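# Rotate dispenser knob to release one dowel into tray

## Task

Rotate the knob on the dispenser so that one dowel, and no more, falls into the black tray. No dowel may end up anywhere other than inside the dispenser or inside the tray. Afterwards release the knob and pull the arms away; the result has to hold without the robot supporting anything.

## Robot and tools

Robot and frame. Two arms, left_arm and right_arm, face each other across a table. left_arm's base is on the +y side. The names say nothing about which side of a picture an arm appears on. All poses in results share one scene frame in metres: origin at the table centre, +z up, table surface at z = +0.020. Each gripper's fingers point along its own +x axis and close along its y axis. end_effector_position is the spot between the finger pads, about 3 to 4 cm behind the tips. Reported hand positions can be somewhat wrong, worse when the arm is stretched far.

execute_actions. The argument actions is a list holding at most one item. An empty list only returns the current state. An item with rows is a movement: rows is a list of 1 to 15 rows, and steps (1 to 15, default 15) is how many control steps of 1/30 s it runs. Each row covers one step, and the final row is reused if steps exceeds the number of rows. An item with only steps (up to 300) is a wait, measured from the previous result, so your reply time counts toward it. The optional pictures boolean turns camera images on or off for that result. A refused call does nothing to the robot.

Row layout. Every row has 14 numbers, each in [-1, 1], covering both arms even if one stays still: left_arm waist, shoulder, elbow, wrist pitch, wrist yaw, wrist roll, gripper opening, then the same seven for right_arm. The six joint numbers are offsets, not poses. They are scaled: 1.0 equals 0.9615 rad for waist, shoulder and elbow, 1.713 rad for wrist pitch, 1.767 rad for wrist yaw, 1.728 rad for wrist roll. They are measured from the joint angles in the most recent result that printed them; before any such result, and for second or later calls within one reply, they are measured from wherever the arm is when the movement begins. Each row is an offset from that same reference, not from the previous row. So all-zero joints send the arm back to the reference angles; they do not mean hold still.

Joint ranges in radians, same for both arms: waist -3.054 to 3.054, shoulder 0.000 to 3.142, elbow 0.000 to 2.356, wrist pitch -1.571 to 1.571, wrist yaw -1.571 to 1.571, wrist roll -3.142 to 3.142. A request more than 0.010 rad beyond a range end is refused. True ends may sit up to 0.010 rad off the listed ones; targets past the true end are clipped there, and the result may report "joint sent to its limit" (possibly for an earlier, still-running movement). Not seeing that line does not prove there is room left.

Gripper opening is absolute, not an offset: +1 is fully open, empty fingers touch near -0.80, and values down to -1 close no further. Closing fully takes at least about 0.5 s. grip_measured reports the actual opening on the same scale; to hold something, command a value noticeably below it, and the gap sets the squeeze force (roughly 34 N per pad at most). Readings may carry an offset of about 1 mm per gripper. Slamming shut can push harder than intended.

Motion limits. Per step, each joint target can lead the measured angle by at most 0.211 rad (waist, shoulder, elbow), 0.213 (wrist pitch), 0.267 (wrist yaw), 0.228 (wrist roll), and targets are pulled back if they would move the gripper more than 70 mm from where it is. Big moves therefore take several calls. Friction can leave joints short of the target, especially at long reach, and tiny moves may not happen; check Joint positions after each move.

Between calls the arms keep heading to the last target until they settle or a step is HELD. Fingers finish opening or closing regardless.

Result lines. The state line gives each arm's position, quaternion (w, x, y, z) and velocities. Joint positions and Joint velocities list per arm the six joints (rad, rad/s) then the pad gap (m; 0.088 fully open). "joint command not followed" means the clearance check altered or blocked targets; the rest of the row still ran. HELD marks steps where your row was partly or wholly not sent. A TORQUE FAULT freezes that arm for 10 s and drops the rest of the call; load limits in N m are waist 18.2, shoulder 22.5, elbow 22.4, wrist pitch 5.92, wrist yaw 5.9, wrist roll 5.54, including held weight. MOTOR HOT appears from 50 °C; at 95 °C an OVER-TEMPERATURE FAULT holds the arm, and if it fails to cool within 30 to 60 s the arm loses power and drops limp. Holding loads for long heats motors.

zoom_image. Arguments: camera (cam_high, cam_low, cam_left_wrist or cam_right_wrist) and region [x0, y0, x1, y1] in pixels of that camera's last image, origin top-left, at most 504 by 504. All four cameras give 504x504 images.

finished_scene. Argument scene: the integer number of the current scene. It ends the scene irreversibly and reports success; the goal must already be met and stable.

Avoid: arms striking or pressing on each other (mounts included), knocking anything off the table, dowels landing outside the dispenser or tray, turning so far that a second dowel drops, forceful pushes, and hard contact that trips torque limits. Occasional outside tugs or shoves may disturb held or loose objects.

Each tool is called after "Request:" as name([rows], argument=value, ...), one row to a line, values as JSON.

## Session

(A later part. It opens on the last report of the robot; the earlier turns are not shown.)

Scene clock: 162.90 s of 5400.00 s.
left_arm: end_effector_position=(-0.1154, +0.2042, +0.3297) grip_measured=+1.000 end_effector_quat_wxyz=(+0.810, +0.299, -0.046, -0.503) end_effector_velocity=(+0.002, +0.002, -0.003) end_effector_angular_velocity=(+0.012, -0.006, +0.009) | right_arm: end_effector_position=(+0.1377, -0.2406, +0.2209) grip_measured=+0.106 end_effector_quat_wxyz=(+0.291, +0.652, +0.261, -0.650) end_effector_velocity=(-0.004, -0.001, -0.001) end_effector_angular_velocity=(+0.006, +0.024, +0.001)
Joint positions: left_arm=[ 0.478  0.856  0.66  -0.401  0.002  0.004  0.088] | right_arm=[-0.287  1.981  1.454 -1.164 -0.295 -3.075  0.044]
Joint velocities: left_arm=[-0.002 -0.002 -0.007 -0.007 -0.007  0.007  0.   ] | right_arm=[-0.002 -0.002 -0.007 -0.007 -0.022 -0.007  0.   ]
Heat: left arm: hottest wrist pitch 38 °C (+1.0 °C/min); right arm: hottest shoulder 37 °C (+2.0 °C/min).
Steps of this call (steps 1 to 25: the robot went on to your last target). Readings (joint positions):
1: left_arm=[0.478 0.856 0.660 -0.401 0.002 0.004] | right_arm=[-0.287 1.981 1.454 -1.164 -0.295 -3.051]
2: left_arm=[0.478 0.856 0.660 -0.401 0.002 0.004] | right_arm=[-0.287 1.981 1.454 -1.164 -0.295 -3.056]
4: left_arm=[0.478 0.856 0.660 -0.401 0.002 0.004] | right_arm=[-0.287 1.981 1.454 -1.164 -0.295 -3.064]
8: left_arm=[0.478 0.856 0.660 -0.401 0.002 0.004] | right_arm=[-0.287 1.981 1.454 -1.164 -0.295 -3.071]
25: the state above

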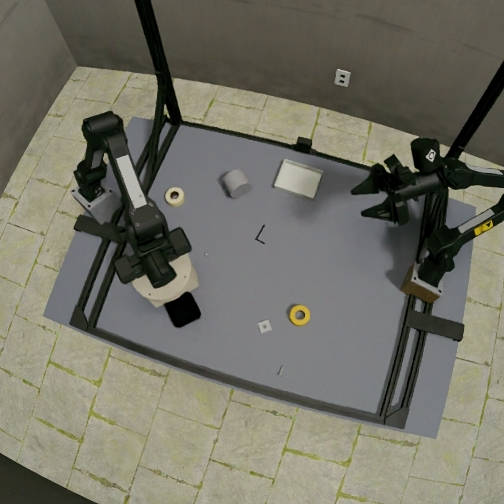

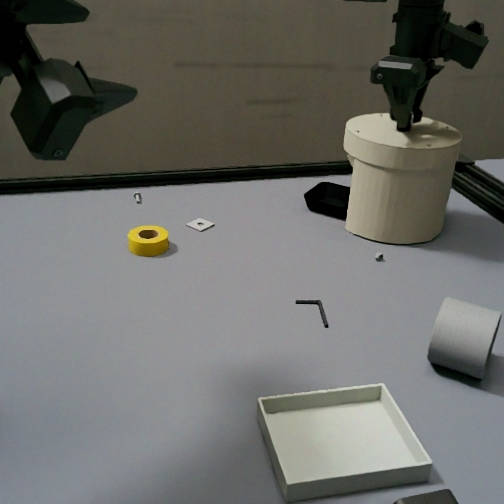

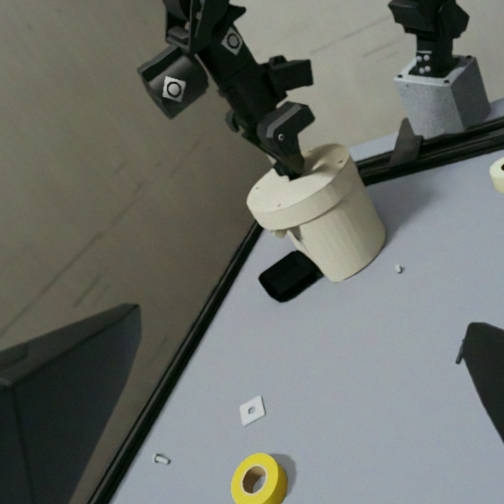

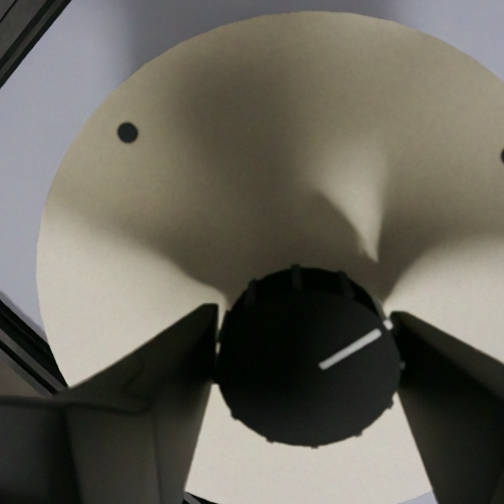

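Request:
execute_actions([
  {"rows":[[0,0,0,0,0,0,1,0,0,0,0,0,0,0.6],[0,0,0,0,0,0,1,0,0,0,0,0,0,0.6],[0,0,0,0,0,0,1,0,0,0,0,0,0,0.6],[0,0,0,0,0,0,1,0,0,0,0,0,0,0.6],[0,0,0,0,0,0,1,0,0,0,0,0,0,0.6],[0,0,0,0,0,0,1,0,0,0,0,0,0,0.6],[0,0,0,0,0,0,1,0,0,0,0,0,0,0.6],[0,0,0,0,0,0,1,-0.02,0,0,0.008,-0.019,1,0.6]]},
], pictures=false)

Request:
execute_actions([
  {"steps":22},
], pictures=false)

Request:
execute_actions([
  {"rows":[[0,0,0,0,0,0,1,0,0,0,0,0,1,0.6]]},
], pictures=false)

Request:
execute_actions([
  {"steps":15},
], pictures=false)

Request:
execute_actions([
  {"rows":[[0,0,0,0,0,0,1,0,0,0,0,0,1,0.6]]},
], pictures=false)

Request:
execute_actions([
  {"steps":15},
], pictures=false)

Request:
execute_actions([
  {"rows":[[0,0,0,0,0,0,1,0,0,0,0,0,0.5,0.6]]},
], pictures=false)

Request:
execute_actions([
  {"steps":15},
])

Scene clock: 171.77 s of 5400.00 s.
left_arm: end_effector_position=(-0.1155, +0.2042, +0.3299) grip_measured=+1.000 end_effector_quat_wxyz=(+0.810, +0.299, -0.046, -0.503) end_effector_velocity=(-0.000, +0.001, -0.004) end_effector_angular_velocity=(+0.006, +0.011, -0.002) | right_arm: end_effector_position=(+0.1403, -0.2391, +0.2224) grip_measured=+0.579 end_effector_quat_wxyz=(+0.143, +0.695, +0.134, -0.691) end_effector_velocity=(+0.000, +0.004, +0.002) end_effector_angular_velocity=(+0.056, +0.017, -1.516)
Joint positions: left_arm=[ 0.478  0.856  0.66  -0.401  0.002  0.004  0.088] | right_arm=[-0.302  1.981  1.454 -1.154 -0.32  -2.679  0.067]
Joint velocities: left_arm=[-0.002 -0.007 -0.007 -0.007  0.007 -0.007  0.   ] | right_arm=[-0.017  0.002  0.002  0.007 -0.051  1.502  0.008]
Heat: left arm: hottest wrist pitch 39 °C (+2.0 °C/min); right arm: hottest shoulder 37 °C (+1.0 °C/min).
From where the robot then was, a joint's target lay farther than a number of 1.0 reaches, so one or more steps of this call were cut to that.
Steps of this call (steps 1 to 15: the robot went on to your last target; steps 16 to 90: nothing new was sent; then 5.37 s passed at rest; steps 91 to 105: all 15 steps of this action). Readings (joint positions):
91: left_arm=[0.478 0.856 0.660 -0.401 0.002 0.004] | right_arm=[-0.288 1.981 1.454 -1.164 -0.296 -3.076]
92: left_arm=[0.478 0.856 0.660 -0.401 0.002 0.004] | right_arm=[-0.288 1.981 1.454 -1.164 -0.296 -3.076]
94: left_arm=[0.478 0.856 0.660 -0.401 0.002 0.004] | right_arm=[-0.288 1.981 1.454 -1.164 -0.296 -3.076]
98: left_arm=[0.478 0.856 0.660 -0.401 0.002 0.004] | right_arm=[-0.289 1.981 1.454 -1.163 -0.300 -3.030]
105: the state above

Scene clock: 172.50 s of 5400.00 s.
left_arm: end_effector_position=(-0.1155, +0.2042, +0.3299) grip_measured=+1.000 end_effector_quat_wxyz=(+0.810, +0.299, -0.046, -0.503) end_effector_velocity=(+0.000, +0.002, -0.001) end_effector_angular_velocity=(+0.004, -0.009, +0.004) | right_arm: end_effector_position=(+0.1403, -0.2387, +0.2225) grip_measured=+0.600 end_effector_quat_wxyz=(+0.245, -0.665, +0.247, +0.660) end_effector_velocity=(-0.001, -0.002, -0.001) end_effector_angular_velocity=(+0.005, +0.004, -1.508)
Joint positions: left_arm=[ 0.478  0.856  0.66  -0.401  0.002  0.004  0.088] | right_arm=[-0.303  1.981  1.454 -1.152 -0.324 -1.574  0.068]
Joint velocities: left_arm=[-0.002 -0.007 -0.002 -0.007 -0.007  0.007  0.   ] | right_arm=[-0.002  0.002 -0.002 -0.007 -0.007  1.502  0.   ]
Heat: left arm: hottest wrist pitch 39 °C (+2.0 °C/min); right arm: hottest shoulder 37 °C (+1.0 °C/min).
Steps of this call (steps 1 to 22: the robot went on to your last target). Readings (joint positions):
1: left_arm=[0.478 0.856 0.660 -0.401 0.002 0.004] | right_arm=[-0.302 1.981 1.454 -1.153 -0.320 -2.628]
2: left_arm=[0.478 0.856 0.660 -0.401 0.002 0.004] | right_arm=[-0.303 1.981 1.454 -1.153 -0.321 -2.578]
4: left_arm=[0.478 0.856 0.660 -0.401 0.002 0.004] | right_arm=[-0.303 1.981 1.454 -1.153 -0.322 -2.478]
8: left_arm=[0.478 0.856 0.660 -0.401 0.002 0.004] | right_arm=[-0.303 1.981 1.454 -1.153 -0.323 -2.277]
22: the state above

Scene clock: 173.00 s of 5400.00 s.
left_arm: end_effector_position=(-0.1155, +0.2042, +0.3299) grip_measured=+1.000 end_effector_quat_wxyz=(+0.810, +0.299, -0.046, -0.503) end_effector_velocity=(+0.001, +0.001, -0.002) end_effector_angular_velocity=(+0.001, +0.005, +0.010) | right_arm: end_effector_position=(+0.1403, -0.2387, +0.2225) grip_measured=+0.600 end_effector_quat_wxyz=(+0.472, -0.529, +0.473, +0.523) end_effector_velocity=(+0.001, -0.002, +0.002) end_effector_angular_velocity=(+0.002, -0.013, -1.490)
Joint positions: left_arm=[ 0.478  0.856  0.66  -0.401  0.002  0.004  0.088] | right_arm=[-0.303  1.981  1.454 -1.152 -0.324 -0.821  0.068]
Joint velocities: left_arm=[-0.002 -0.002 -0.002 -0.007 -0.007 -0.007  0.   ] | right_arm=[-0.002 -0.002  0.002 -0.007  0.007  1.487 -0.   ]
Heat: left arm: hottest wrist pitch 39 °C (+2.0 °C/min); right arm: hottest shoulder 37 °C (+1.0 °C/min).
Steps of this call (steps 1 to 15: all 15 steps of this action). Readings (joint positions):
1: left_arm=[0.478 0.856 0.660 -0.401 0.002 0.004] | right_arm=[-0.303 1.981 1.454 -1.152 -0.324 -1.524]
2: left_arm=[0.478 0.856 0.660 -0.401 0.002 0.004] | right_arm=[-0.303 1.981 1.454 -1.152 -0.324 -1.474]
4: left_arm=[0.478 0.856 0.660 -0.401 0.002 0.004] | right_arm=[-0.303 1.981 1.454 -1.152 -0.324 -1.373]
8: left_arm=[0.478 0.856 0.660 -0.401 0.002 0.004] | right_arm=[-0.303 1.981 1.454 -1.152 -0.324 -1.173]
15: the state above

Scene clock: 173.50 s of 5400.00 s.
left_arm: end_effector_position=(-0.1155, +0.2042, +0.3299) grip_measured=+1.000 end_effector_quat_wxyz=(+0.810, +0.299, -0.046, -0.503) end_effector_velocity=(+0.004, +0.003, -0.003) end_effector_angular_velocity=(+0.007, +0.003, +0.029) | right_arm: end_effector_position=(+0.1403, -0.2387, +0.2224) grip_measured=+0.600 end_effector_quat_wxyz=(+0.633, -0.318, +0.632, +0.313) end_effector_velocity=(-0.003, +0.000, +0.000) end_effector_angular_velocity=(+0.018, +0.011, -1.492)
Joint positions: left_arm=[ 0.478  0.856  0.66  -0.401  0.002  0.004  0.088] | right_arm=[-0.303  1.982  1.454 -1.152 -0.324 -0.069  0.068]
Joint velocities: left_arm=[-0.002 -0.002 -0.002 -0.022 -0.022 -0.007  0.   ] | right_arm=[-0.002 -0.002 -0.002 -0.007 -0.022  1.487 -0.   ]
Heat: left arm: hottest wrist pitch 39 °C (+2.0 °C/min); right arm: hottest shoulder 37 °C (+1.0 °C/min).
Steps of this call (steps 1 to 15: the robot went on to your last target). Readings (joint positions):
1: left_arm=[0.478 0.856 0.660 -0.401 0.002 0.004] | right_arm=[-0.303 1.982 1.454 -1.152 -0.324 -0.771]
2: left_arm=[0.478 0.856 0.660 -0.401 0.002 0.004] | right_arm=[-0.303 1.982 1.454 -1.152 -0.324 -0.721]
4: left_arm=[0.478 0.856 0.660 -0.401 0.002 0.004] | right_arm=[-0.303 1.982 1.454 -1.152 -0.324 -0.621]
8: left_arm=[0.478 0.856 0.660 -0.401 0.002 0.004] | right_arm=[-0.303 1.982 1.454 -1.152 -0.324 -0.420]
15: the state above

Scene clock: 174.00 s of 5400.00 s.
left_arm: end_effector_position=(-0.1155, +0.2042, +0.3299) grip_measured=+1.000 end_effector_quat_wxyz=(+0.810, +0.299, -0.046, -0.503) end_effector_velocity=(+0.001, +0.001, -0.002) end_effector_angular_velocity=(+0.001, +0.005, +0.010) | right_arm: end_effector_position=(+0.1403, -0.2387, +0.2224) grip_measured=+0.600 end_effector_quat_wxyz=(+0.706, -0.063, +0.703, +0.058) end_effector_velocity=(-0.003, -0.002, -0.001) end_effector_angular_velocity=(+0.003, +0.004, -1.503)
Joint positions: left_arm=[ 0.478  0.856  0.66  -0.401  0.002  0.004  0.088] | right_arm=[-0.303  1.982  1.454 -1.152 -0.324  0.685  0.068]
Joint velocities: left_arm=[-0.002 -0.002 -0.002 -0.007 -0.007 -0.007  0.   ] | right_arm=[ 0.002 -0.002 -0.007 -0.007 -0.007  1.502  0.   ]
Heat: left arm: hottest wrist pitch 39 °C (+2.0 °C/min); right arm: hottest shoulder 37 °C (+1.0 °C/min).
Steps of this call (steps 1 to 15: all 15 steps of this action). Readings (joint positions):
1: left_arm=[0.478 0.856 0.660 -0.401 0.002 0.004] | right_arm=[-0.303 1.982 1.454 -1.152 -0.324 -0.018]
2: left_arm=[0.478 0.856 0.660 -0.401 0.002 0.004] | right_arm=[-0.303 1.982 1.454 -1.152 -0.324 0.032]
4: left_arm=[0.478 0.856 0.660 -0.401 0.002 0.004] | right_arm=[-0.303 1.982 1.454 -1.152 -0.324 0.132]
8: left_arm=[0.478 0.856 0.660 -0.401 0.002 0.004] | right_arm=[-0.303 1.982 1.454 -1.152 -0.324 0.333]
15: the state above

Scene clock: 174.50 s of 5400.00 s.
left_arm: end_effector_position=(-0.1155, +0.2042, +0.3299) grip_measured=+1.000 end_effector_quat_wxyz=(+0.810, +0.299, -0.046, -0.503) end_effector_velocity=(+0.001, +0.001, -0.002) end_effector_angular_velocity=(-0.006, +0.017, +0.013) | right_arm: end_effector_position=(+0.1403, -0.2387, +0.2224) grip_measured=+0.600 end_effector_quat_wxyz=(+0.680, +0.201, +0.675, -0.204) end_effector_velocity=(+0.000, +0.001, +0.002) end_effector_angular_velocity=(+0.022, -0.012, -1.500)
Joint positions: left_arm=[ 0.478  0.856  0.66  -0.401  0.002  0.004  0.088] | right_arm=[-0.303  1.982  1.454 -1.152 -0.324  1.438  0.068]
Joint velocities: left_arm=[-0.002 -0.002 -0.002 -0.007 -0.007 -0.022  0.   ] | right_arm=[-0.002 -0.007 -0.002  0.007 -0.007  1.502 -0.   ]
Heat: left arm: hottest wrist pitch 39 °C (+2.0 °C/min); right arm: hottest shoulder 37 °C (+1.0 °C/min).
Steps of this call (steps 1 to 15: the robot went on to your last target). Readings (joint positions):
1: left_arm=[0.478 0.856 0.660 -0.401 0.002 0.004] | right_arm=[-0.303 1.982 1.454 -1.152 -0.324 0.735]
2: left_arm=[0.478 0.856 0.660 -0.401 0.002 0.004] | right_arm=[-0.303 1.982 1.454 -1.152 -0.324 0.785]
4: left_arm=[0.478 0.856 0.660 -0.401 0.002 0.004] | right_arm=[-0.303 1.982 1.454 -1.152 -0.324 0.885]
8: left_arm=[0.478 0.856 0.660 -0.401 0.002 0.004] | right_arm=[-0.303 1.982 1.454 -1.152 -0.324 1.086]
15: the state above

Scene clock: 175.00 s of 5400.00 s.
left_arm: end_effector_position=(-0.1155, +0.2042, +0.3299) grip_measured=+1.000 end_effector_quat_wxyz=(+0.810, +0.299, -0.046, -0.503) end_effector_velocity=(+0.002, +0.003, -0.004) end_effector_angular_velocity=(+0.012, +0.010, +0.017) | right_arm: end_effector_position=(+0.1403, -0.2387, +0.2224) grip_measured=+0.600 end_effector_quat_wxyz=(+0.562, +0.432, +0.557, -0.433) end_effector_velocity=(-0.002, -0.001, +0.000) end_effector_angular_velocity=(+0.006, +0.003, -1.052)
Joint positions: left_arm=[ 0.478  0.856  0.66  -0.401  0.002  0.004  0.088] | right_arm=[-0.303  1.982  1.454 -1.152 -0.324  2.173  0.068]
Joint velocities: left_arm=[-0.002 -0.002 -0.002 -0.022 -0.007 -0.007  0.   ] | right_arm=[-0.002 -0.002 -0.002 -0.007 -0.007  1.048 -0.   ]
Heat: left arm: hottest wrist pitch 39 °C (+2.0 °C/min); right arm: hottest shoulder 37 °C (+1.0 °C/min).
Steps of this call (steps 1 to 15: all 15 steps of this action). Readings (joint positions):
1: left_arm=[0.478 0.856 0.660 -0.401 0.002 0.004] | right_arm=[-0.303 1.982 1.454 -1.152 -0.324 1.488]
2: left_arm=[0.478 0.856 0.660 -0.401 0.002 0.004] | right_arm=[-0.303 1.982 1.454 -1.152 -0.324 1.538]
4: left_arm=[0.478 0.856 0.660 -0.401 0.002 0.004] | right_arm=[-0.303 1.982 1.454 -1.152 -0.324 1.638]
8: left_arm=[0.478 0.856 0.660 -0.401 0.002 0.004] | right_arm=[-0.303 1.982 1.454 -1.152 -0.324 1.839]
15: the state above

Scene clock: 175.50 s of 5400.00 s.
left_arm: end_effector_position=(-0.1155, +0.2042, +0.3299) grip_measured=+1.000 end_effector_quat_wxyz=(+0.810, +0.299, -0.046, -0.503) end_effector_velocity=(+0.002, +0.001, -0.002) end_effector_angular_velocity=(+0.005, +0.007, +0.012) | right_arm: end_effector_position=(+0.1404, -0.2386, +0.2224) grip_measured=+0.600 end_effector_quat_wxyz=(+0.535, +0.465, +0.529, -0.466) end_effector_velocity=(+0.000, -0.003, +0.000) end_effector_angular_velocity=(-0.009, -0.001, -0.012)
Joint positions: left_arm=[ 0.478  0.856  0.66  -0.401  0.002  0.004  0.088] | right_arm=[-0.303  1.982  1.454 -1.152 -0.324  2.294  0.068]
Joint velocities: left_arm=[-0.002  0.002 -0.002 -0.007 -0.007 -0.007  0.   ] | right_arm=[-0.002 -0.002 -0.002 -0.007  0.007  0.007 -0.   ]
Heat: left arm: hottest wrist pitch 39 °C (+2.0 °C/min); right arm: hottest shoulder 37 °C (+1.0 °C/min).
Steps of this call (steps 1 to 15: the robot went on to your last target). Readings (joint positions):
1: left_arm=[0.478 0.856 0.660 -0.401 0.002 0.004] | right_arm=[-0.303 1.982 1.454 -1.152 -0.324 2.201]
2: left_arm=[0.478 0.856 0.660 -0.401 0.002 0.004] | right_arm=[-0.303 1.982 1.454 -1.152 -0.324 2.222]
4: left_arm=[0.478 0.856 0.660 -0.401 0.002 0.004] | right_arm=[-0.303 1.982 1.454 -1.152 -0.324 2.252]
8: left_arm=[0.478 0.856 0.660 -0.401 0.002 0.004] | right_arm=[-0.303 1.982 1.454 -1.152 -0.324 2.280]
15: the state above

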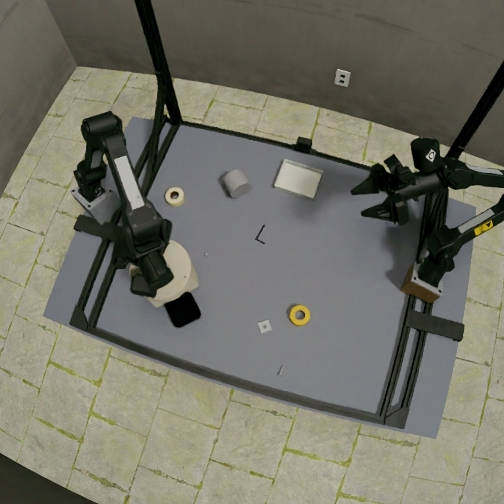

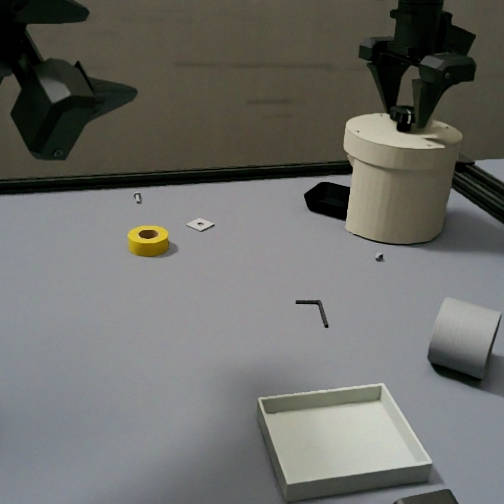

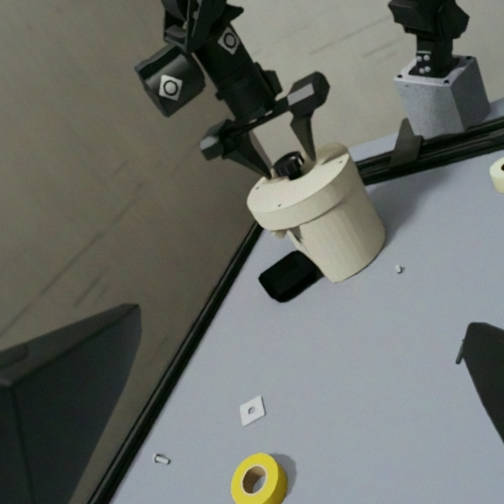

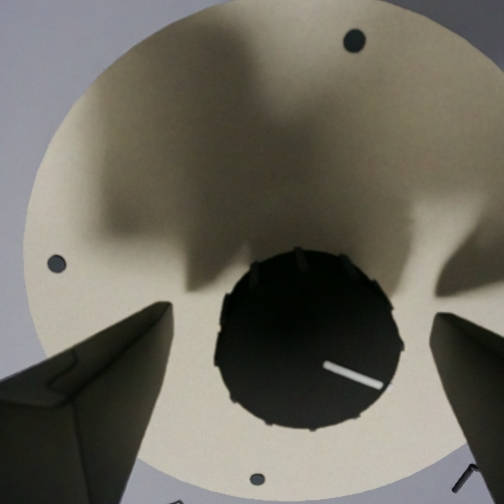

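Request:
execute_actions([
  {"rows":[[0,0,0,0,0,0,1,0,0,0,0,0,0,0.45],[0,0,0,0,0,0,1,0,0,0,0,0,0,0.35],[0,0,0,0,0,0,1,0,0,0,0,0,0,0.25],[0,0,0,0,0,0,1,0,0,0,0,0,0,0.2],[0,0,0,0,0,0,1,0,0,0,0,0,0,0.15],[0,0,0,0,0,0,1,0,0,0,0,0,0,0.1],[0,0,0,0,0,0,1,0,0,0,0,0,0,0.05],[0,0,0,0,0,0,1,0,0,0,0,0,0,0],[0,0,0,0,0,0,1,0,0,0,0,0,0,-0.05],[0,0,0,0,0,0,1,0,0,0,0,0,0,-0.1],[0,0,0,0,0,0,1,0,0,0,0,0,0,-0.2],[0,0,0,0,0,0,1,0,0,0,0,0,0,-0.3],[0,0,0,0,0,0,1,0,0,0,0,0,0,-0.4]]},
], pictures=false)

Request:
execute_actions([
  {"rows":[[0,0,0,0,0,0,1,0,0,0,0,0,-0.04,-0.4],[0,0,0,0,0,0,1,0,0,0,0,0,-0.08,-0.4],[0,0,0,0,0,0,1,0,0,0,0,0,-0.25,-0.4]]},
], pictures=false)

Request:
execute_actions([
  {"steps":25},
])

Request:
zoom_image(camera="cam_left_wrist", region=[250, 215, 340, 305])

Scene clock: 187.37 s of 5400.00 s.
left_arm: end_effector_position=(-0.1155, +0.2042, +0.3299) grip_measured=+1.000 end_effector_quat_wxyz=(+0.810, +0.299, -0.046, -0.503) end_effector_velocity=(+0.000, +0.001, +0.003) end_effector_angular_velocity=(-0.025, +0.012, +0.006) | right_arm: end_effector_position=(+0.1405, -0.2386, +0.2224) grip_measured=+0.105 end_effector_quat_wxyz=(+0.535, +0.466, +0.529, -0.466) end_effector_velocity=(-0.001, -0.003, -0.003) end_effector_angular_velocity=(-0.018, +0.005, -0.011)
Joint positions: left_arm=[ 0.478  0.856  0.66  -0.401  0.002  0.004  0.088] | right_arm=[-0.303  1.982  1.454 -1.151 -0.323  2.296  0.044]
Joint velocities: left_arm=[ 0.002 -0.007 -0.002  0.007 -0.007 -0.022  0.   ] | right_arm=[ 0.002  0.002 -0.007 -0.007  0.007  0.007 -0.   ]
Heat: left arm: hottest wrist pitch 39 °C (+2.0 °C/min); right arm: hottest shoulder 38 °C (+2.0 °C/min).
Steps of this call (steps 1 to 15: the robot went on to your last target; steps 16 to 90: nothing new was sent; then 8.37 s passed at rest; steps 91 to 105: all 15 steps of this action). Readings (joint positions):
91: left_arm=[0.478 0.856 0.660 -0.401 0.002 0.004] | right_arm=[-0.303 1.982 1.454 -1.152 -0.324 2.296]
92: left_arm=[0.478 0.856 0.660 -0.401 0.002 0.004] | right_arm=[-0.303 1.982 1.454 -1.152 -0.324 2.296]
94: left_arm=[0.478 0.856 0.660 -0.401 0.002 0.004] | right_arm=[-0.303 1.982 1.454 -1.152 -0.324 2.296]
98: left_arm=[0.478 0.856 0.660 -0.401 0.002 0.004] | right_arm=[-0.303 1.982 1.454 -1.152 -0.324 2.296]
105: the state above

Scene clock: 187.87 s of 5400.00 s.
left_arm: end_effector_position=(-0.1155, +0.2042, +0.3299) grip_measured=+1.000 end_effector_quat_wxyz=(+0.810, +0.299, -0.046, -0.503) end_effector_velocity=(+0.001, +0.000, -0.003) end_effector_angular_velocity=(+0.008, +0.006, +0.008) | right_arm: end_effector_position=(+0.1405, -0.2384, +0.2220) grip_measured=+0.107 end_effector_quat_wxyz=(+0.621, +0.347, +0.610, -0.349) end_effector_velocity=(-0.004, -0.004, +0.000) end_effector_angular_velocity=(-0.012, +0.021, +0.159)
Joint positions: left_arm=[ 0.478  0.856  0.66  -0.401  0.002  0.004  0.088] | right_arm=[-0.3    1.982  1.454 -1.15  -0.317  1.889  0.044]
Joint velocities: left_arm=[-0.007  0.002 -0.002 -0.007 -0.007 -0.007  0.   ] | right_arm=[-0.002 -0.002 -0.002 -0.022 -0.007 -0.168 -0.   ]
Heat: left arm: hottest wrist pitch 39 °C (+2.0 °C/min); right arm: hottest shoulder 38 °C (+2.0 °C/min).
Steps of this call (steps 1 to 15: all 15 steps of this action). Readings (joint positions):
1: left_arm=[0.478 0.856 0.660 -0.401 0.002 0.004] | right_arm=[-0.303 1.982 1.454 -1.151 -0.323 2.288]
2: left_arm=[0.478 0.856 0.660 -0.401 0.002 0.004] | right_arm=[-0.303 1.982 1.454 -1.151 -0.322 2.263]
4: left_arm=[0.478 0.856 0.660 -0.401 0.002 0.004] | right_arm=[-0.301 1.982 1.454 -1.150 -0.318 2.168]
8: left_arm=[0.478 0.856 0.660 -0.401 0.002 0.004] | right_arm=[-0.300 1.982 1.454 -1.150 -0.317 1.992]
15: the state above

Scene clock: 188.70 s of 5400.00 s.
left_arm: end_effector_position=(-0.1155, +0.2042, +0.3299) grip_measured=+1.000 end_effector_quat_wxyz=(+0.810, +0.299, -0.046, -0.503) end_effector_velocity=(+0.002, +0.003, -0.003) end_effector_angular_velocity=(+0.006, +0.001, +0.023) | right_arm: end_effector_position=(+0.1405, -0.2385, +0.2220) grip_measured=+0.107 end_effector_quat_wxyz=(+0.624, +0.340, +0.614, -0.343) end_effector_velocity=(+0.001, -0.003, +0.003) end_effector_angular_velocity=(-0.004, -0.005, -0.000)
Joint positions: left_arm=[ 0.478  0.856  0.66  -0.401  0.002  0.004  0.088] | right_arm=[-0.3    1.982  1.454 -1.15  -0.317  1.869  0.044]
Joint velocities: left_arm=[-0.007 -0.007 -0.002 -0.022 -0.022 -0.007  0.   ] | right_arm=[-0.007 -0.007 -0.002 -0.007  0.007 -0.007 -0.   ]
Heat: left arm: hottest wrist pitch 39 °C (+2.0 °C/min); right arm: hottest shoulder 38 °C (+2.0 °C/min).
Steps of this call (steps 1 to 25: the robot went on to your last target). Readings (joint positions):
1: left_arm=[0.478 0.856 0.660 -0.401 0.002 0.004] | right_arm=[-0.300 1.982 1.454 -1.150 -0.317 1.885]
2: left_arm=[0.478 0.856 0.660 -0.401 0.002 0.004] | right_arm=[-0.300 1.982 1.454 -1.150 -0.317 1.881]
4: left_arm=[0.478 0.856 0.660 -0.401 0.002 0.004] | right_arm=[-0.300 1.982 1.454 -1.150 -0.317 1.876]
8: left_arm=[0.478 0.856 0.660 -0.401 0.002 0.004] | right_arm=[-0.300 1.982 1.454 -1.150 -0.317 1.872]
25: the state above

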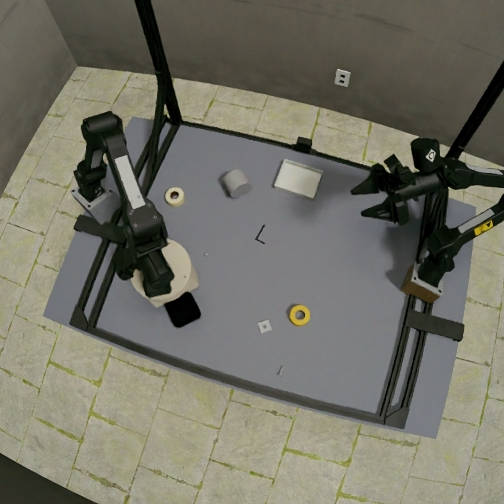

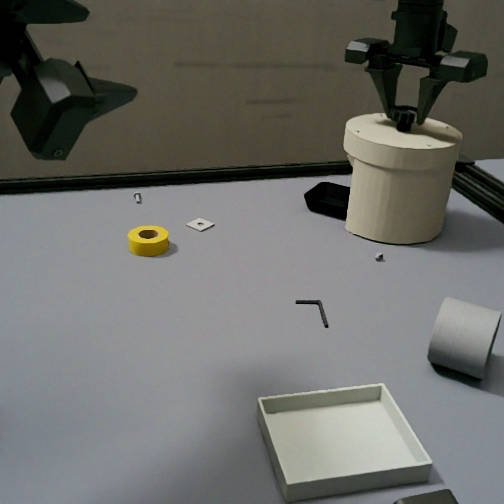

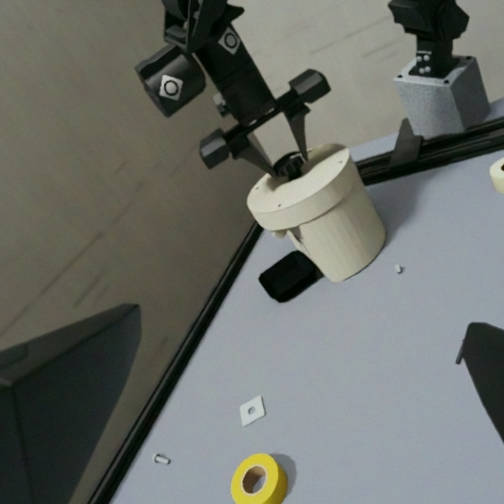

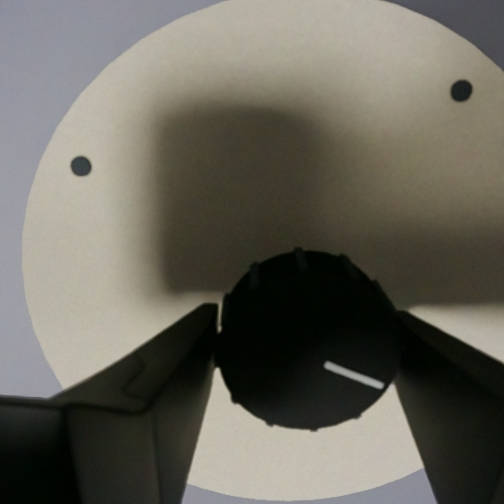

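Region (250, 215, 340, 305) of cam_left_wrist's 504x504 image, scaled by 5.600, with more detail than that image has.

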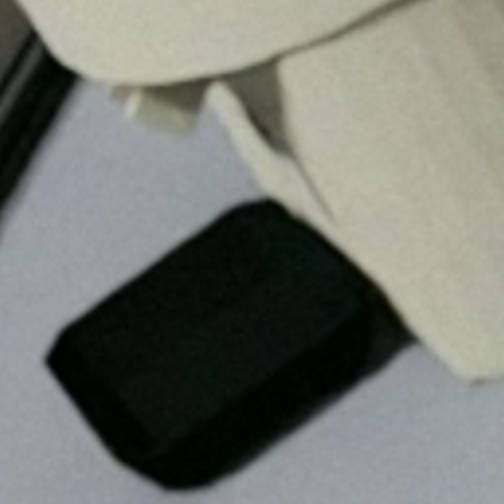

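Request:
execute_actions([
  {"rows":[[0,0,0,0,0,0,1,0,0,0,0,0,-0.04,-0.4],[0,0,0,0,0,0,1,0,0,0,0,0,-0.08,-0.4],[0,0,0,0,0,0,1,0,0,0,0,0,-0.25,-0.4]]},
], pictures=false)

Request:
execute_actions([
  {"steps":25},
])

Request:
zoom_image(camera="cam_left_wrist", region=[250, 215, 340, 305])

Scene clock: 192.97 s of 5400.00 s.
left_arm: end_effector_position=(-0.1155, +0.2042, +0.3299) grip_measured=+1.000 end_effector_quat_wxyz=(+0.810, +0.299, -0.046, -0.503) end_effector_velocity=(+0.001, +0.001, -0.002) end_effector_angular_velocity=(+0.001, +0.005, +0.010) | right_arm: end_effector_position=(+0.1405, -0.2384, +0.2221) grip_measured=+0.108 end_effector_quat_wxyz=(+0.680, +0.207, +0.670, -0.212) end_effector_velocity=(-0.002, -0.002, +0.001) end_effector_angular_velocity=(-0.009, -0.002, +0.170)
Joint positions: left_arm=[ 0.478  0.856  0.66  -0.401  0.002  0.004  0.088] | right_arm=[-0.3    1.981  1.454 -1.15  -0.317  1.463  0.044]
Joint velocities: left_arm=[-0.002 -0.002 -0.002 -0.007 -0.007 -0.007  0.   ] | right_arm=[ 0.002 -0.007 -0.002 -0.007  0.007 -0.168 -0.   ]
Heat: left arm: hottest wrist pitch 39 °C (+2.0 °C/min); right arm: hottest shoulder 38 °C (+2.0 °C/min).
Steps of this call (steps 1 to 15: the robot went on to your last target; steps 16 to 90: nothing new was sent; then 0.77 s passed at rest; steps 91 to 105: all 15 steps of this action). Readings (joint positions):
91: left_arm=[0.478 0.856 0.660 -0.401 0.002 0.004] | right_arm=[-0.300 1.981 1.454 -1.150 -0.317 1.855]
92: left_arm=[0.478 0.856 0.660 -0.401 0.002 0.004] | right_arm=[-0.300 1.981 1.454 -1.150 -0.317 1.830]
94: left_arm=[0.478 0.856 0.660 -0.401 0.002 0.004] | right_arm=[-0.300 1.981 1.454 -1.150 -0.317 1.737]
98: left_arm=[0.478 0.856 0.660 -0.401 0.002 0.004] | right_arm=[-0.300 1.981 1.454 -1.150 -0.317 1.562]
105: the state above

Scene clock: 193.80 s of 5400.00 s.
left_arm: end_effector_position=(-0.1155, +0.2042, +0.3299) grip_measured=+1.000 end_effector_quat_wxyz=(+0.810, +0.299, -0.046, -0.503) end_effector_velocity=(-0.001, -0.001, +0.000) end_effector_angular_velocity=(-0.015, +0.012, +0.001) | right_arm: end_effector_position=(+0.1404, -0.2384, +0.2221) grip_measured=+0.109 end_effector_quat_wxyz=(+0.682, +0.200, +0.673, -0.205) end_effector_velocity=(-0.000, -0.002, +0.002) end_effector_angular_velocity=(-0.006, -0.004, -0.010)
Joint positions: left_arm=[ 0.478  0.856  0.66  -0.401  0.002  0.004  0.088] | right_arm=[-0.3    1.981  1.454 -1.15  -0.317  1.442  0.044]
Joint velocities: left_arm=[-0.007 -0.002 -0.002  0.007 -0.007 -0.022  0.   ] | right_arm=[-0.002 -0.007 -0.002 -0.007  0.007  0.007 -0.   ]
Heat: left arm: hottest wrist pitch 39 °C (+2.0 °C/min); right arm: hottest shoulder 38 °C (+2.0 °C/min).
Steps of this call (steps 1 to 25: the robot went on to your last target). Readings (joint positions):
1: left_arm=[0.478 0.856 0.660 -0.401 0.002 0.004] | right_arm=[-0.300 1.981 1.454 -1.150 -0.317 1.458]
2: left_arm=[0.478 0.856 0.660 -0.401 0.002 0.004] | right_arm=[-0.300 1.981 1.454 -1.150 -0.317 1.454]
4: left_arm=[0.478 0.856 0.660 -0.401 0.002 0.004] | right_arm=[-0.300 1.981 1.454 -1.150 -0.317 1.449]
8: left_arm=[0.478 0.856 0.660 -0.401 0.002 0.004] | right_arm=[-0.300 1.981 1.454 -1.150 -0.317 1.445]
25: the state above

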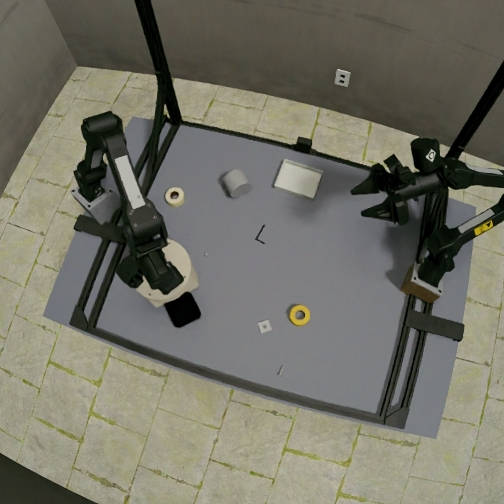

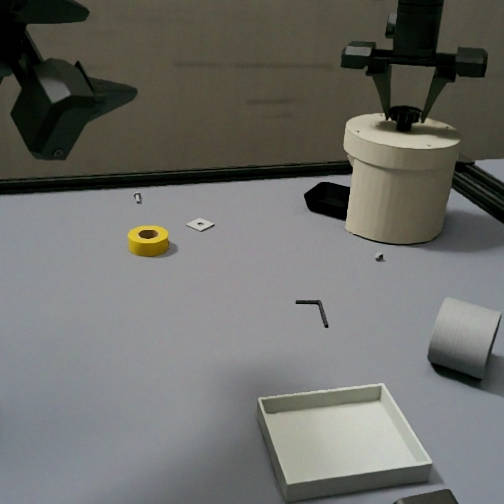

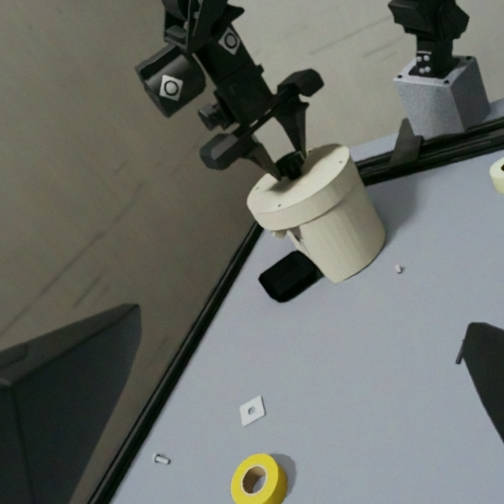

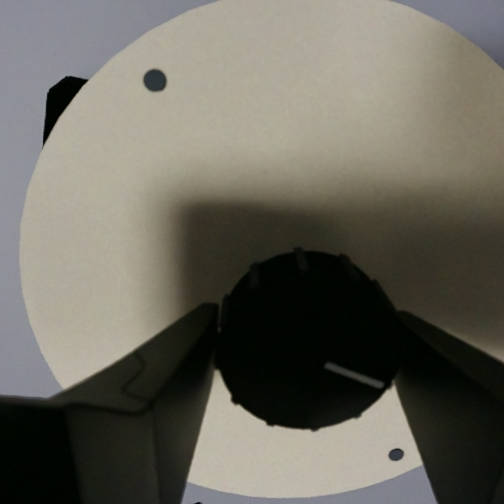

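Region (250, 215, 340, 305) of cam_left_wrist's 504x504 image, scaled by 5.600, with more detail than that image has.

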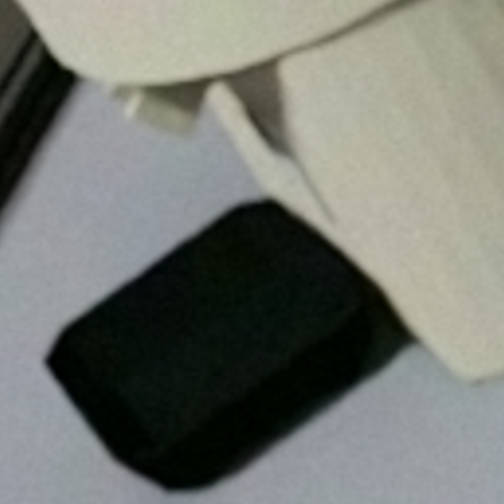

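Request:
execute_actions([
  {"rows":[[0,0,0,0,0,0,1,0,0,0,0,0,-0.04,-0.4],[0,0,0,0,0,0,1,0,0,0,0,0,-0.08,-0.4],[0,0,0,0,0,0,1,0,0,0,0,0,-0.25,-0.4]]},
], pictures=false)

Request:
execute_actions([
  {"steps":25},
])

Request:
zoom_image(camera="cam_left_wrist", region=[250, 215, 340, 305])

Scene clock: 198.37 s of 5400.00 s.
left_arm: end_effector_position=(-0.1156, +0.2042, +0.3300) grip_measured=+1.000 end_effector_quat_wxyz=(+0.810, +0.299, -0.047, -0.503) end_effector_velocity=(+0.003, +0.002, -0.000) end_effector_angular_velocity=(+0.003, -0.014, +0.018) | right_arm: end_effector_position=(+0.1403, -0.2387, +0.2221) grip_measured=+0.109 end_effector_quat_wxyz=(+0.708, +0.059, +0.701, -0.066) end_effector_velocity=(-0.002, -0.001, +0.002) end_effector_angular_velocity=(+0.002, +0.009, +0.180)
Joint positions: left_arm=[ 0.478  0.856  0.66  -0.401  0.002  0.004  0.088] | right_arm=[-0.3    1.981  1.453 -1.151 -0.318  1.036  0.044]
Joint velocities: left_arm=[-0.002 -0.002 -0.002 -0.007 -0.022  0.007  0.   ] | right_arm=[-0.002 -0.007 -0.002 -0.007 -0.007 -0.183 -0.   ]
Heat: left arm: hottest wrist pitch 39 °C (+1.0 °C/min); right arm: hottest shoulder 38 °C (+1.0 °C/min).
Steps of this call (steps 1 to 15: the robot went on to your last target; steps 16 to 90: nothing new was sent; then 1.07 s passed at rest; steps 91 to 105: all 15 steps of this action). Readings (joint positions):
91: left_arm=[0.478 0.856 0.660 -0.401 0.002 0.004] | right_arm=[-0.300 1.981 1.453 -1.151 -0.317 1.429]
92: left_arm=[0.478 0.856 0.660 -0.401 0.002 0.004] | right_arm=[-0.300 1.981 1.453 -1.150 -0.317 1.403]
94: left_arm=[0.478 0.856 0.660 -0.401 0.002 0.004] | right_arm=[-0.300 1.981 1.453 -1.150 -0.317 1.305]
98: left_arm=[0.478 0.856 0.660 -0.401 0.002 0.004] | right_arm=[-0.300 1.981 1.453 -1.151 -0.318 1.134]
105: the state above

Scene clock: 199.20 s of 5400.00 s.
left_arm: end_effector_position=(-0.1156, +0.2042, +0.3300) grip_measured=+1.000 end_effector_quat_wxyz=(+0.810, +0.299, -0.047, -0.503) end_effector_velocity=(+0.001, +0.002, -0.005) end_effector_angular_velocity=(+0.018, +0.016, +0.005) | right_arm: end_effector_position=(+0.1403, -0.2387, +0.2221) grip_measured=+0.109 end_effector_quat_wxyz=(+0.709, +0.052, +0.701, -0.059) end_effector_velocity=(-0.002, -0.003, -0.002) end_effector_angular_velocity=(-0.007, +0.016, +0.014)
Joint positions: left_arm=[ 0.478  0.856  0.66  -0.401  0.002  0.004  0.088] | right_arm=[-0.3    1.981  1.453 -1.151 -0.318  1.016  0.044]
Joint velocities: left_arm=[-0.002 -0.002 -0.002 -0.022  0.007 -0.007  0.   ] | right_arm=[-0.002  0.002 -0.007 -0.007 -0.007 -0.022 -0.   ]
Heat: left arm: hottest wrist pitch 39 °C (+1.0 °C/min); right arm: hottest shoulder 38 °C (+1.0 °C/min).
Steps of this call (steps 1 to 25: the robot went on to your last target). Readings (joint positions):
1: left_arm=[0.478 0.856 0.660 -0.401 0.002 0.004] | right_arm=[-0.300 1.981 1.453 -1.151 -0.318 1.032]
2: left_arm=[0.478 0.856 0.660 -0.401 0.002 0.004] | right_arm=[-0.300 1.981 1.453 -1.151 -0.318 1.028]
4: left_arm=[0.478 0.856 0.660 -0.401 0.002 0.004] | right_arm=[-0.300 1.981 1.453 -1.151 -0.318 1.023]
8: left_arm=[0.478 0.856 0.660 -0.401 0.002 0.004] | right_arm=[-0.300 1.981 1.453 -1.151 -0.318 1.019]
25: the state above

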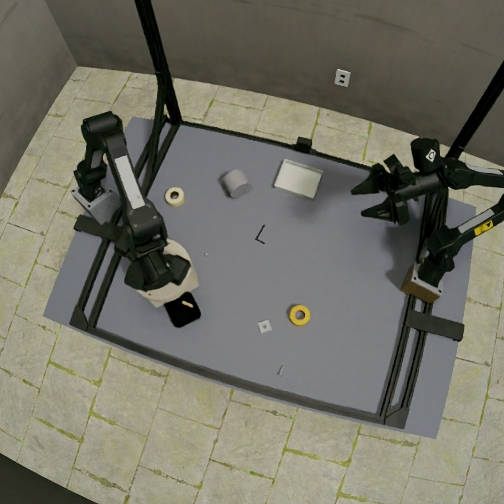

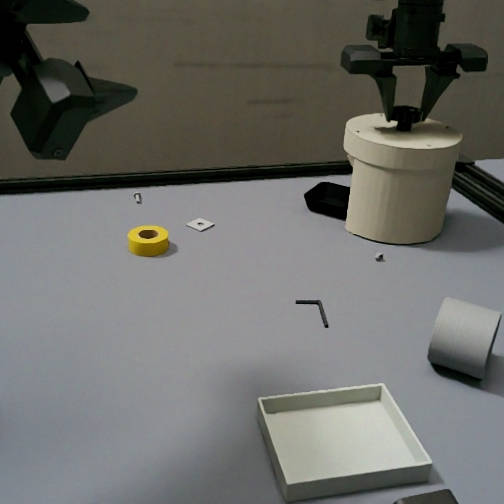

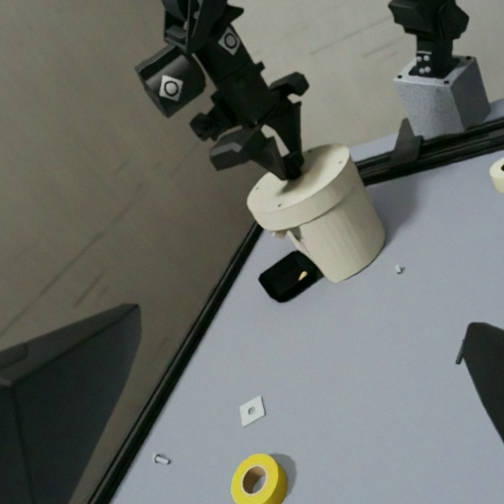

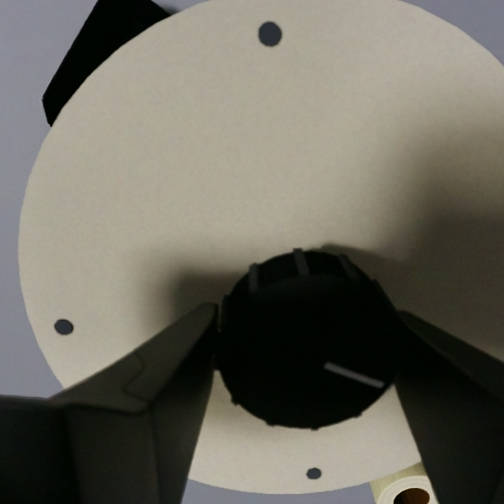

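Region (250, 215, 340, 305) of cam_left_wrist's 504x504 image, scaled by 5.600, with more detail than that image has.

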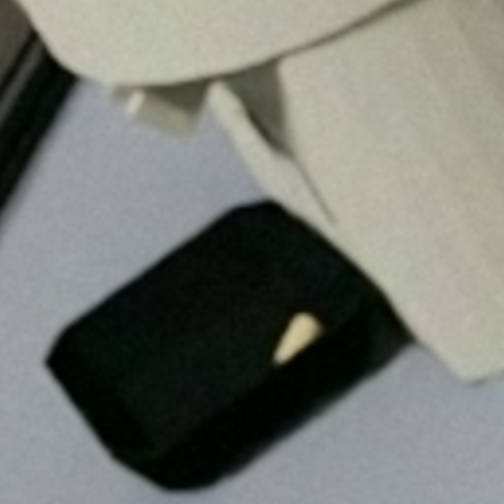

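One dropped. Release and lift (shoulder back raises nearly vertically).

Request:
execute_actions([
  {"rows":[[0,0,0,0,0,0,1,0,0,0,0,0,0,1]],"steps":12},
], pictures=false)

Request:
execute_actions([
  {"rows":[[0,0,0,0,0,0,1,0,-0.45,0,0,0,0,1]]},
], pictures=false)

Request:
execute_actions([
  {"steps":15},
])

Scene clock: 202.37 s of 5400.00 s.
left_arm: end_effector_position=(-0.1156, +0.2042, +0.3300) grip_measured=+1.000 end_effector_quat_wxyz=(+0.810, +0.299, -0.047, -0.503) end_effector_velocity=(+0.003, +0.002, -0.000) end_effector_angular_velocity=(+0.003, -0.014, +0.018) | right_arm: end_effector_position=(+0.1402, -0.2387, +0.2221) grip_measured=+0.954 end_effector_quat_wxyz=(+0.709, +0.052, +0.701, -0.059) end_effector_velocity=(-0.005, -0.004, -0.001) end_effector_angular_velocity=(-0.015, +0.023, +0.001)
Joint positions: left_arm=[ 0.478  0.856  0.66  -0.401  0.002  0.004  0.088] | right_arm=[-0.3    1.981  1.453 -1.151 -0.318  1.016  0.086]
Joint velocities: left_arm=[-0.002 -0.002 -0.002 -0.007 -0.022  0.007  0.   ] | right_arm=[ 0.002 -0.002 -0.007 -0.022 -0.007 -0.007  0.02 ]
Heat: left arm: hottest wrist pitch 39 °C (+1.0 °C/min); right arm: hottest shoulder 38 °C (+1.0 °C/min).
Steps of this call (steps 1 to 15: the robot went on to your last target; steps 16 to 83: nothing new was sent; steps 84 to 95: all 12 steps of this action). Readings (joint positions):
84: left_arm=[0.478 0.856 0.660 -0.401 0.002 0.004] | right_arm=[-0.300 1.981 1.453 -1.151 -0.318 1.016]
85: left_arm=[0.478 0.856 0.660 -0.401 0.002 0.004] | right_arm=[-0.300 1.981 1.453 -1.151 -0.318 1.016]
87: left_arm=[0.478 0.856 0.660 -0.401 0.002 0.004] | right_arm=[-0.300 1.981 1.453 -1.151 -0.318 1.016]
91: left_arm=[0.478 0.856 0.660 -0.401 0.002 0.004] | right_arm=[-0.300 1.981 1.453 -1.151 -0.318 1.016]
95: the state above

Scene clock: 202.87 s of 5400.00 s.
left_arm: end_effector_position=(-0.1156, +0.2042, +0.3300) grip_measured=+1.000 end_effector_quat_wxyz=(+0.810, +0.299, -0.047, -0.503) end_effector_velocity=(+0.002, +0.003, -0.004) end_effector_angular_velocity=(+0.012, +0.010, +0.017) | right_arm: end_effector_position=(+0.0914, -0.2298, +0.3464) grip_measured=+0.990 end_effector_quat_wxyz=(+0.779, +0.116, +0.609, +0.100) end_effector_velocity=(-0.004, -0.001, +0.002) end_effector_angular_velocity=(+0.003, +0.002, +0.013)
Joint positions: left_arm=[ 0.478  0.856  0.66  -0.401  0.002  0.004  0.088] | right_arm=[-0.3    1.57   1.455 -1.15  -0.318  1.016  0.088]
Joint velocities: left_arm=[-0.002 -0.002 -0.002 -0.022 -0.007 -0.007  0.   ] | right_arm=[ 0.002 -0.012 -0.002 -0.007 -0.007 -0.007  0.001]
Heat: left arm: hottest wrist pitch 39 °C (+1.0 °C/min); right arm: hottest shoulder 38 °C (+1.0 °C/min).
Steps of this call (steps 1 to 15: all 15 steps of this action). Readings (joint positions):
1: left_arm=[0.478 0.856 0.660 -0.401 0.002 0.004] | right_arm=[-0.300 1.957 1.452 -1.148 -0.318 1.016]
2: left_arm=[0.478 0.856 0.660 -0.401 0.002 0.004] | right_arm=[-0.300 1.931 1.445 -1.150 -0.318 1.016]
4: left_arm=[0.478 0.856 0.660 -0.401 0.002 0.004] | right_arm=[-0.300 1.852 1.442 -1.152 -0.318 1.016]
8: left_arm=[0.478 0.856 0.660 -0.401 0.002 0.004] | right_arm=[-0.300 1.666 1.448 -1.150 -0.318 1.016]
15: the state above

Scene clock: 203.37 s of 5400.00 s.
left_arm: end_effector_position=(-0.1156, +0.2042, +0.3300) grip_measured=+1.000 end_effector_quat_wxyz=(+0.810, +0.299, -0.047, -0.503) end_effector_velocity=(-0.002, -0.001, -0.000) end_effector_angular_velocity=(-0.005, +0.007, -0.010) | right_arm: end_effector_position=(+0.0896, -0.2302, +0.3496) grip_measured=+0.992 end_effector_quat_wxyz=(+0.780, +0.117, +0.606, +0.104) end_effector_velocity=(-0.001, -0.002, -0.000) end_effector_angular_velocity=(-0.006, +0.003, +0.018)
Joint positions: left_arm=[ 0.478  0.856  0.66  -0.401  0.002  0.004  0.088] | right_arm=[-0.3    1.559  1.455 -1.15  -0.318  1.016  0.088]
Joint velocities: left_arm=[-0.002 -0.002 -0.002  0.007  0.007 -0.007  0.   ] | right_arm=[-0.002 -0.002 -0.002 -0.007 -0.007 -0.022 -0.   ]
Heat: left arm: hottest wrist pitch 39 °C (+1.0 °C/min); right arm: hottest shoulder 38 °C (+1.0 °C/min).
Steps of this call (steps 1 to 15: the robot went on to your last target). Readings (joint positions):
1: left_arm=[0.478 0.856 0.660 -0.401 0.002 0.004] | right_arm=[-0.300 1.570 1.455 -1.150 -0.318 1.016]
2: left_arm=[0.478 0.856 0.660 -0.401 0.002 0.004] | right_arm=[-0.300 1.569 1.455 -1.150 -0.318 1.016]
4: left_arm=[0.478 0.856 0.660 -0.401 0.002 0.004] | right_arm=[-0.300 1.566 1.455 -1.150 -0.318 1.016]
8: left_arm=[0.478 0.856 0.660 -0.401 0.002 0.004] | right_arm=[-0.300 1.560 1.455 -1.150 -0.318 1.016]
15: the state above

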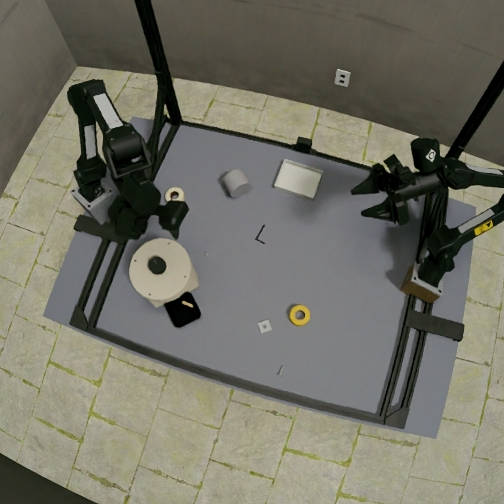

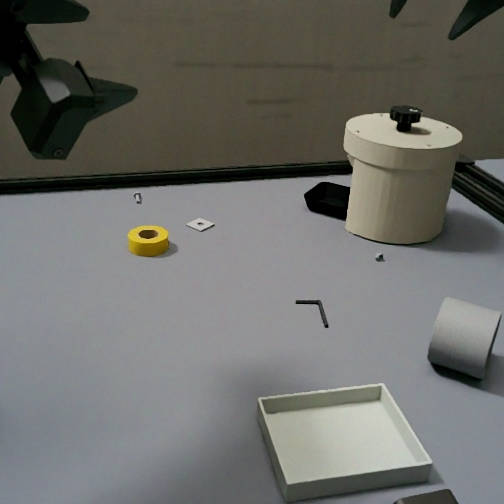

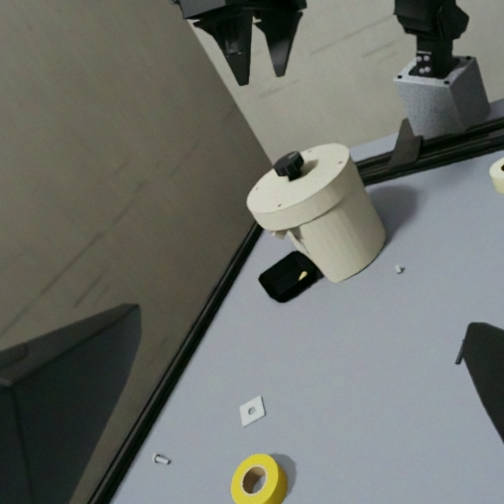

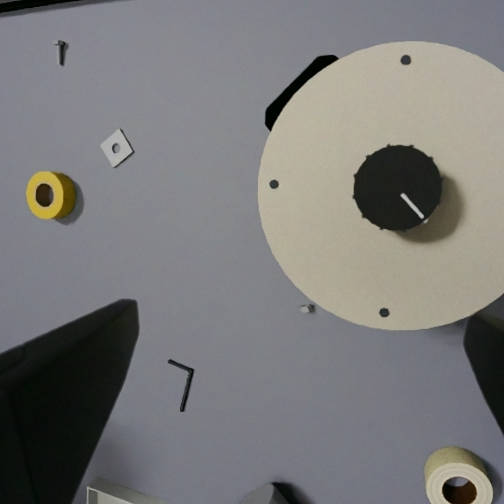

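Request:
finished_scene(scene=1)

The scene is finished: the task was done.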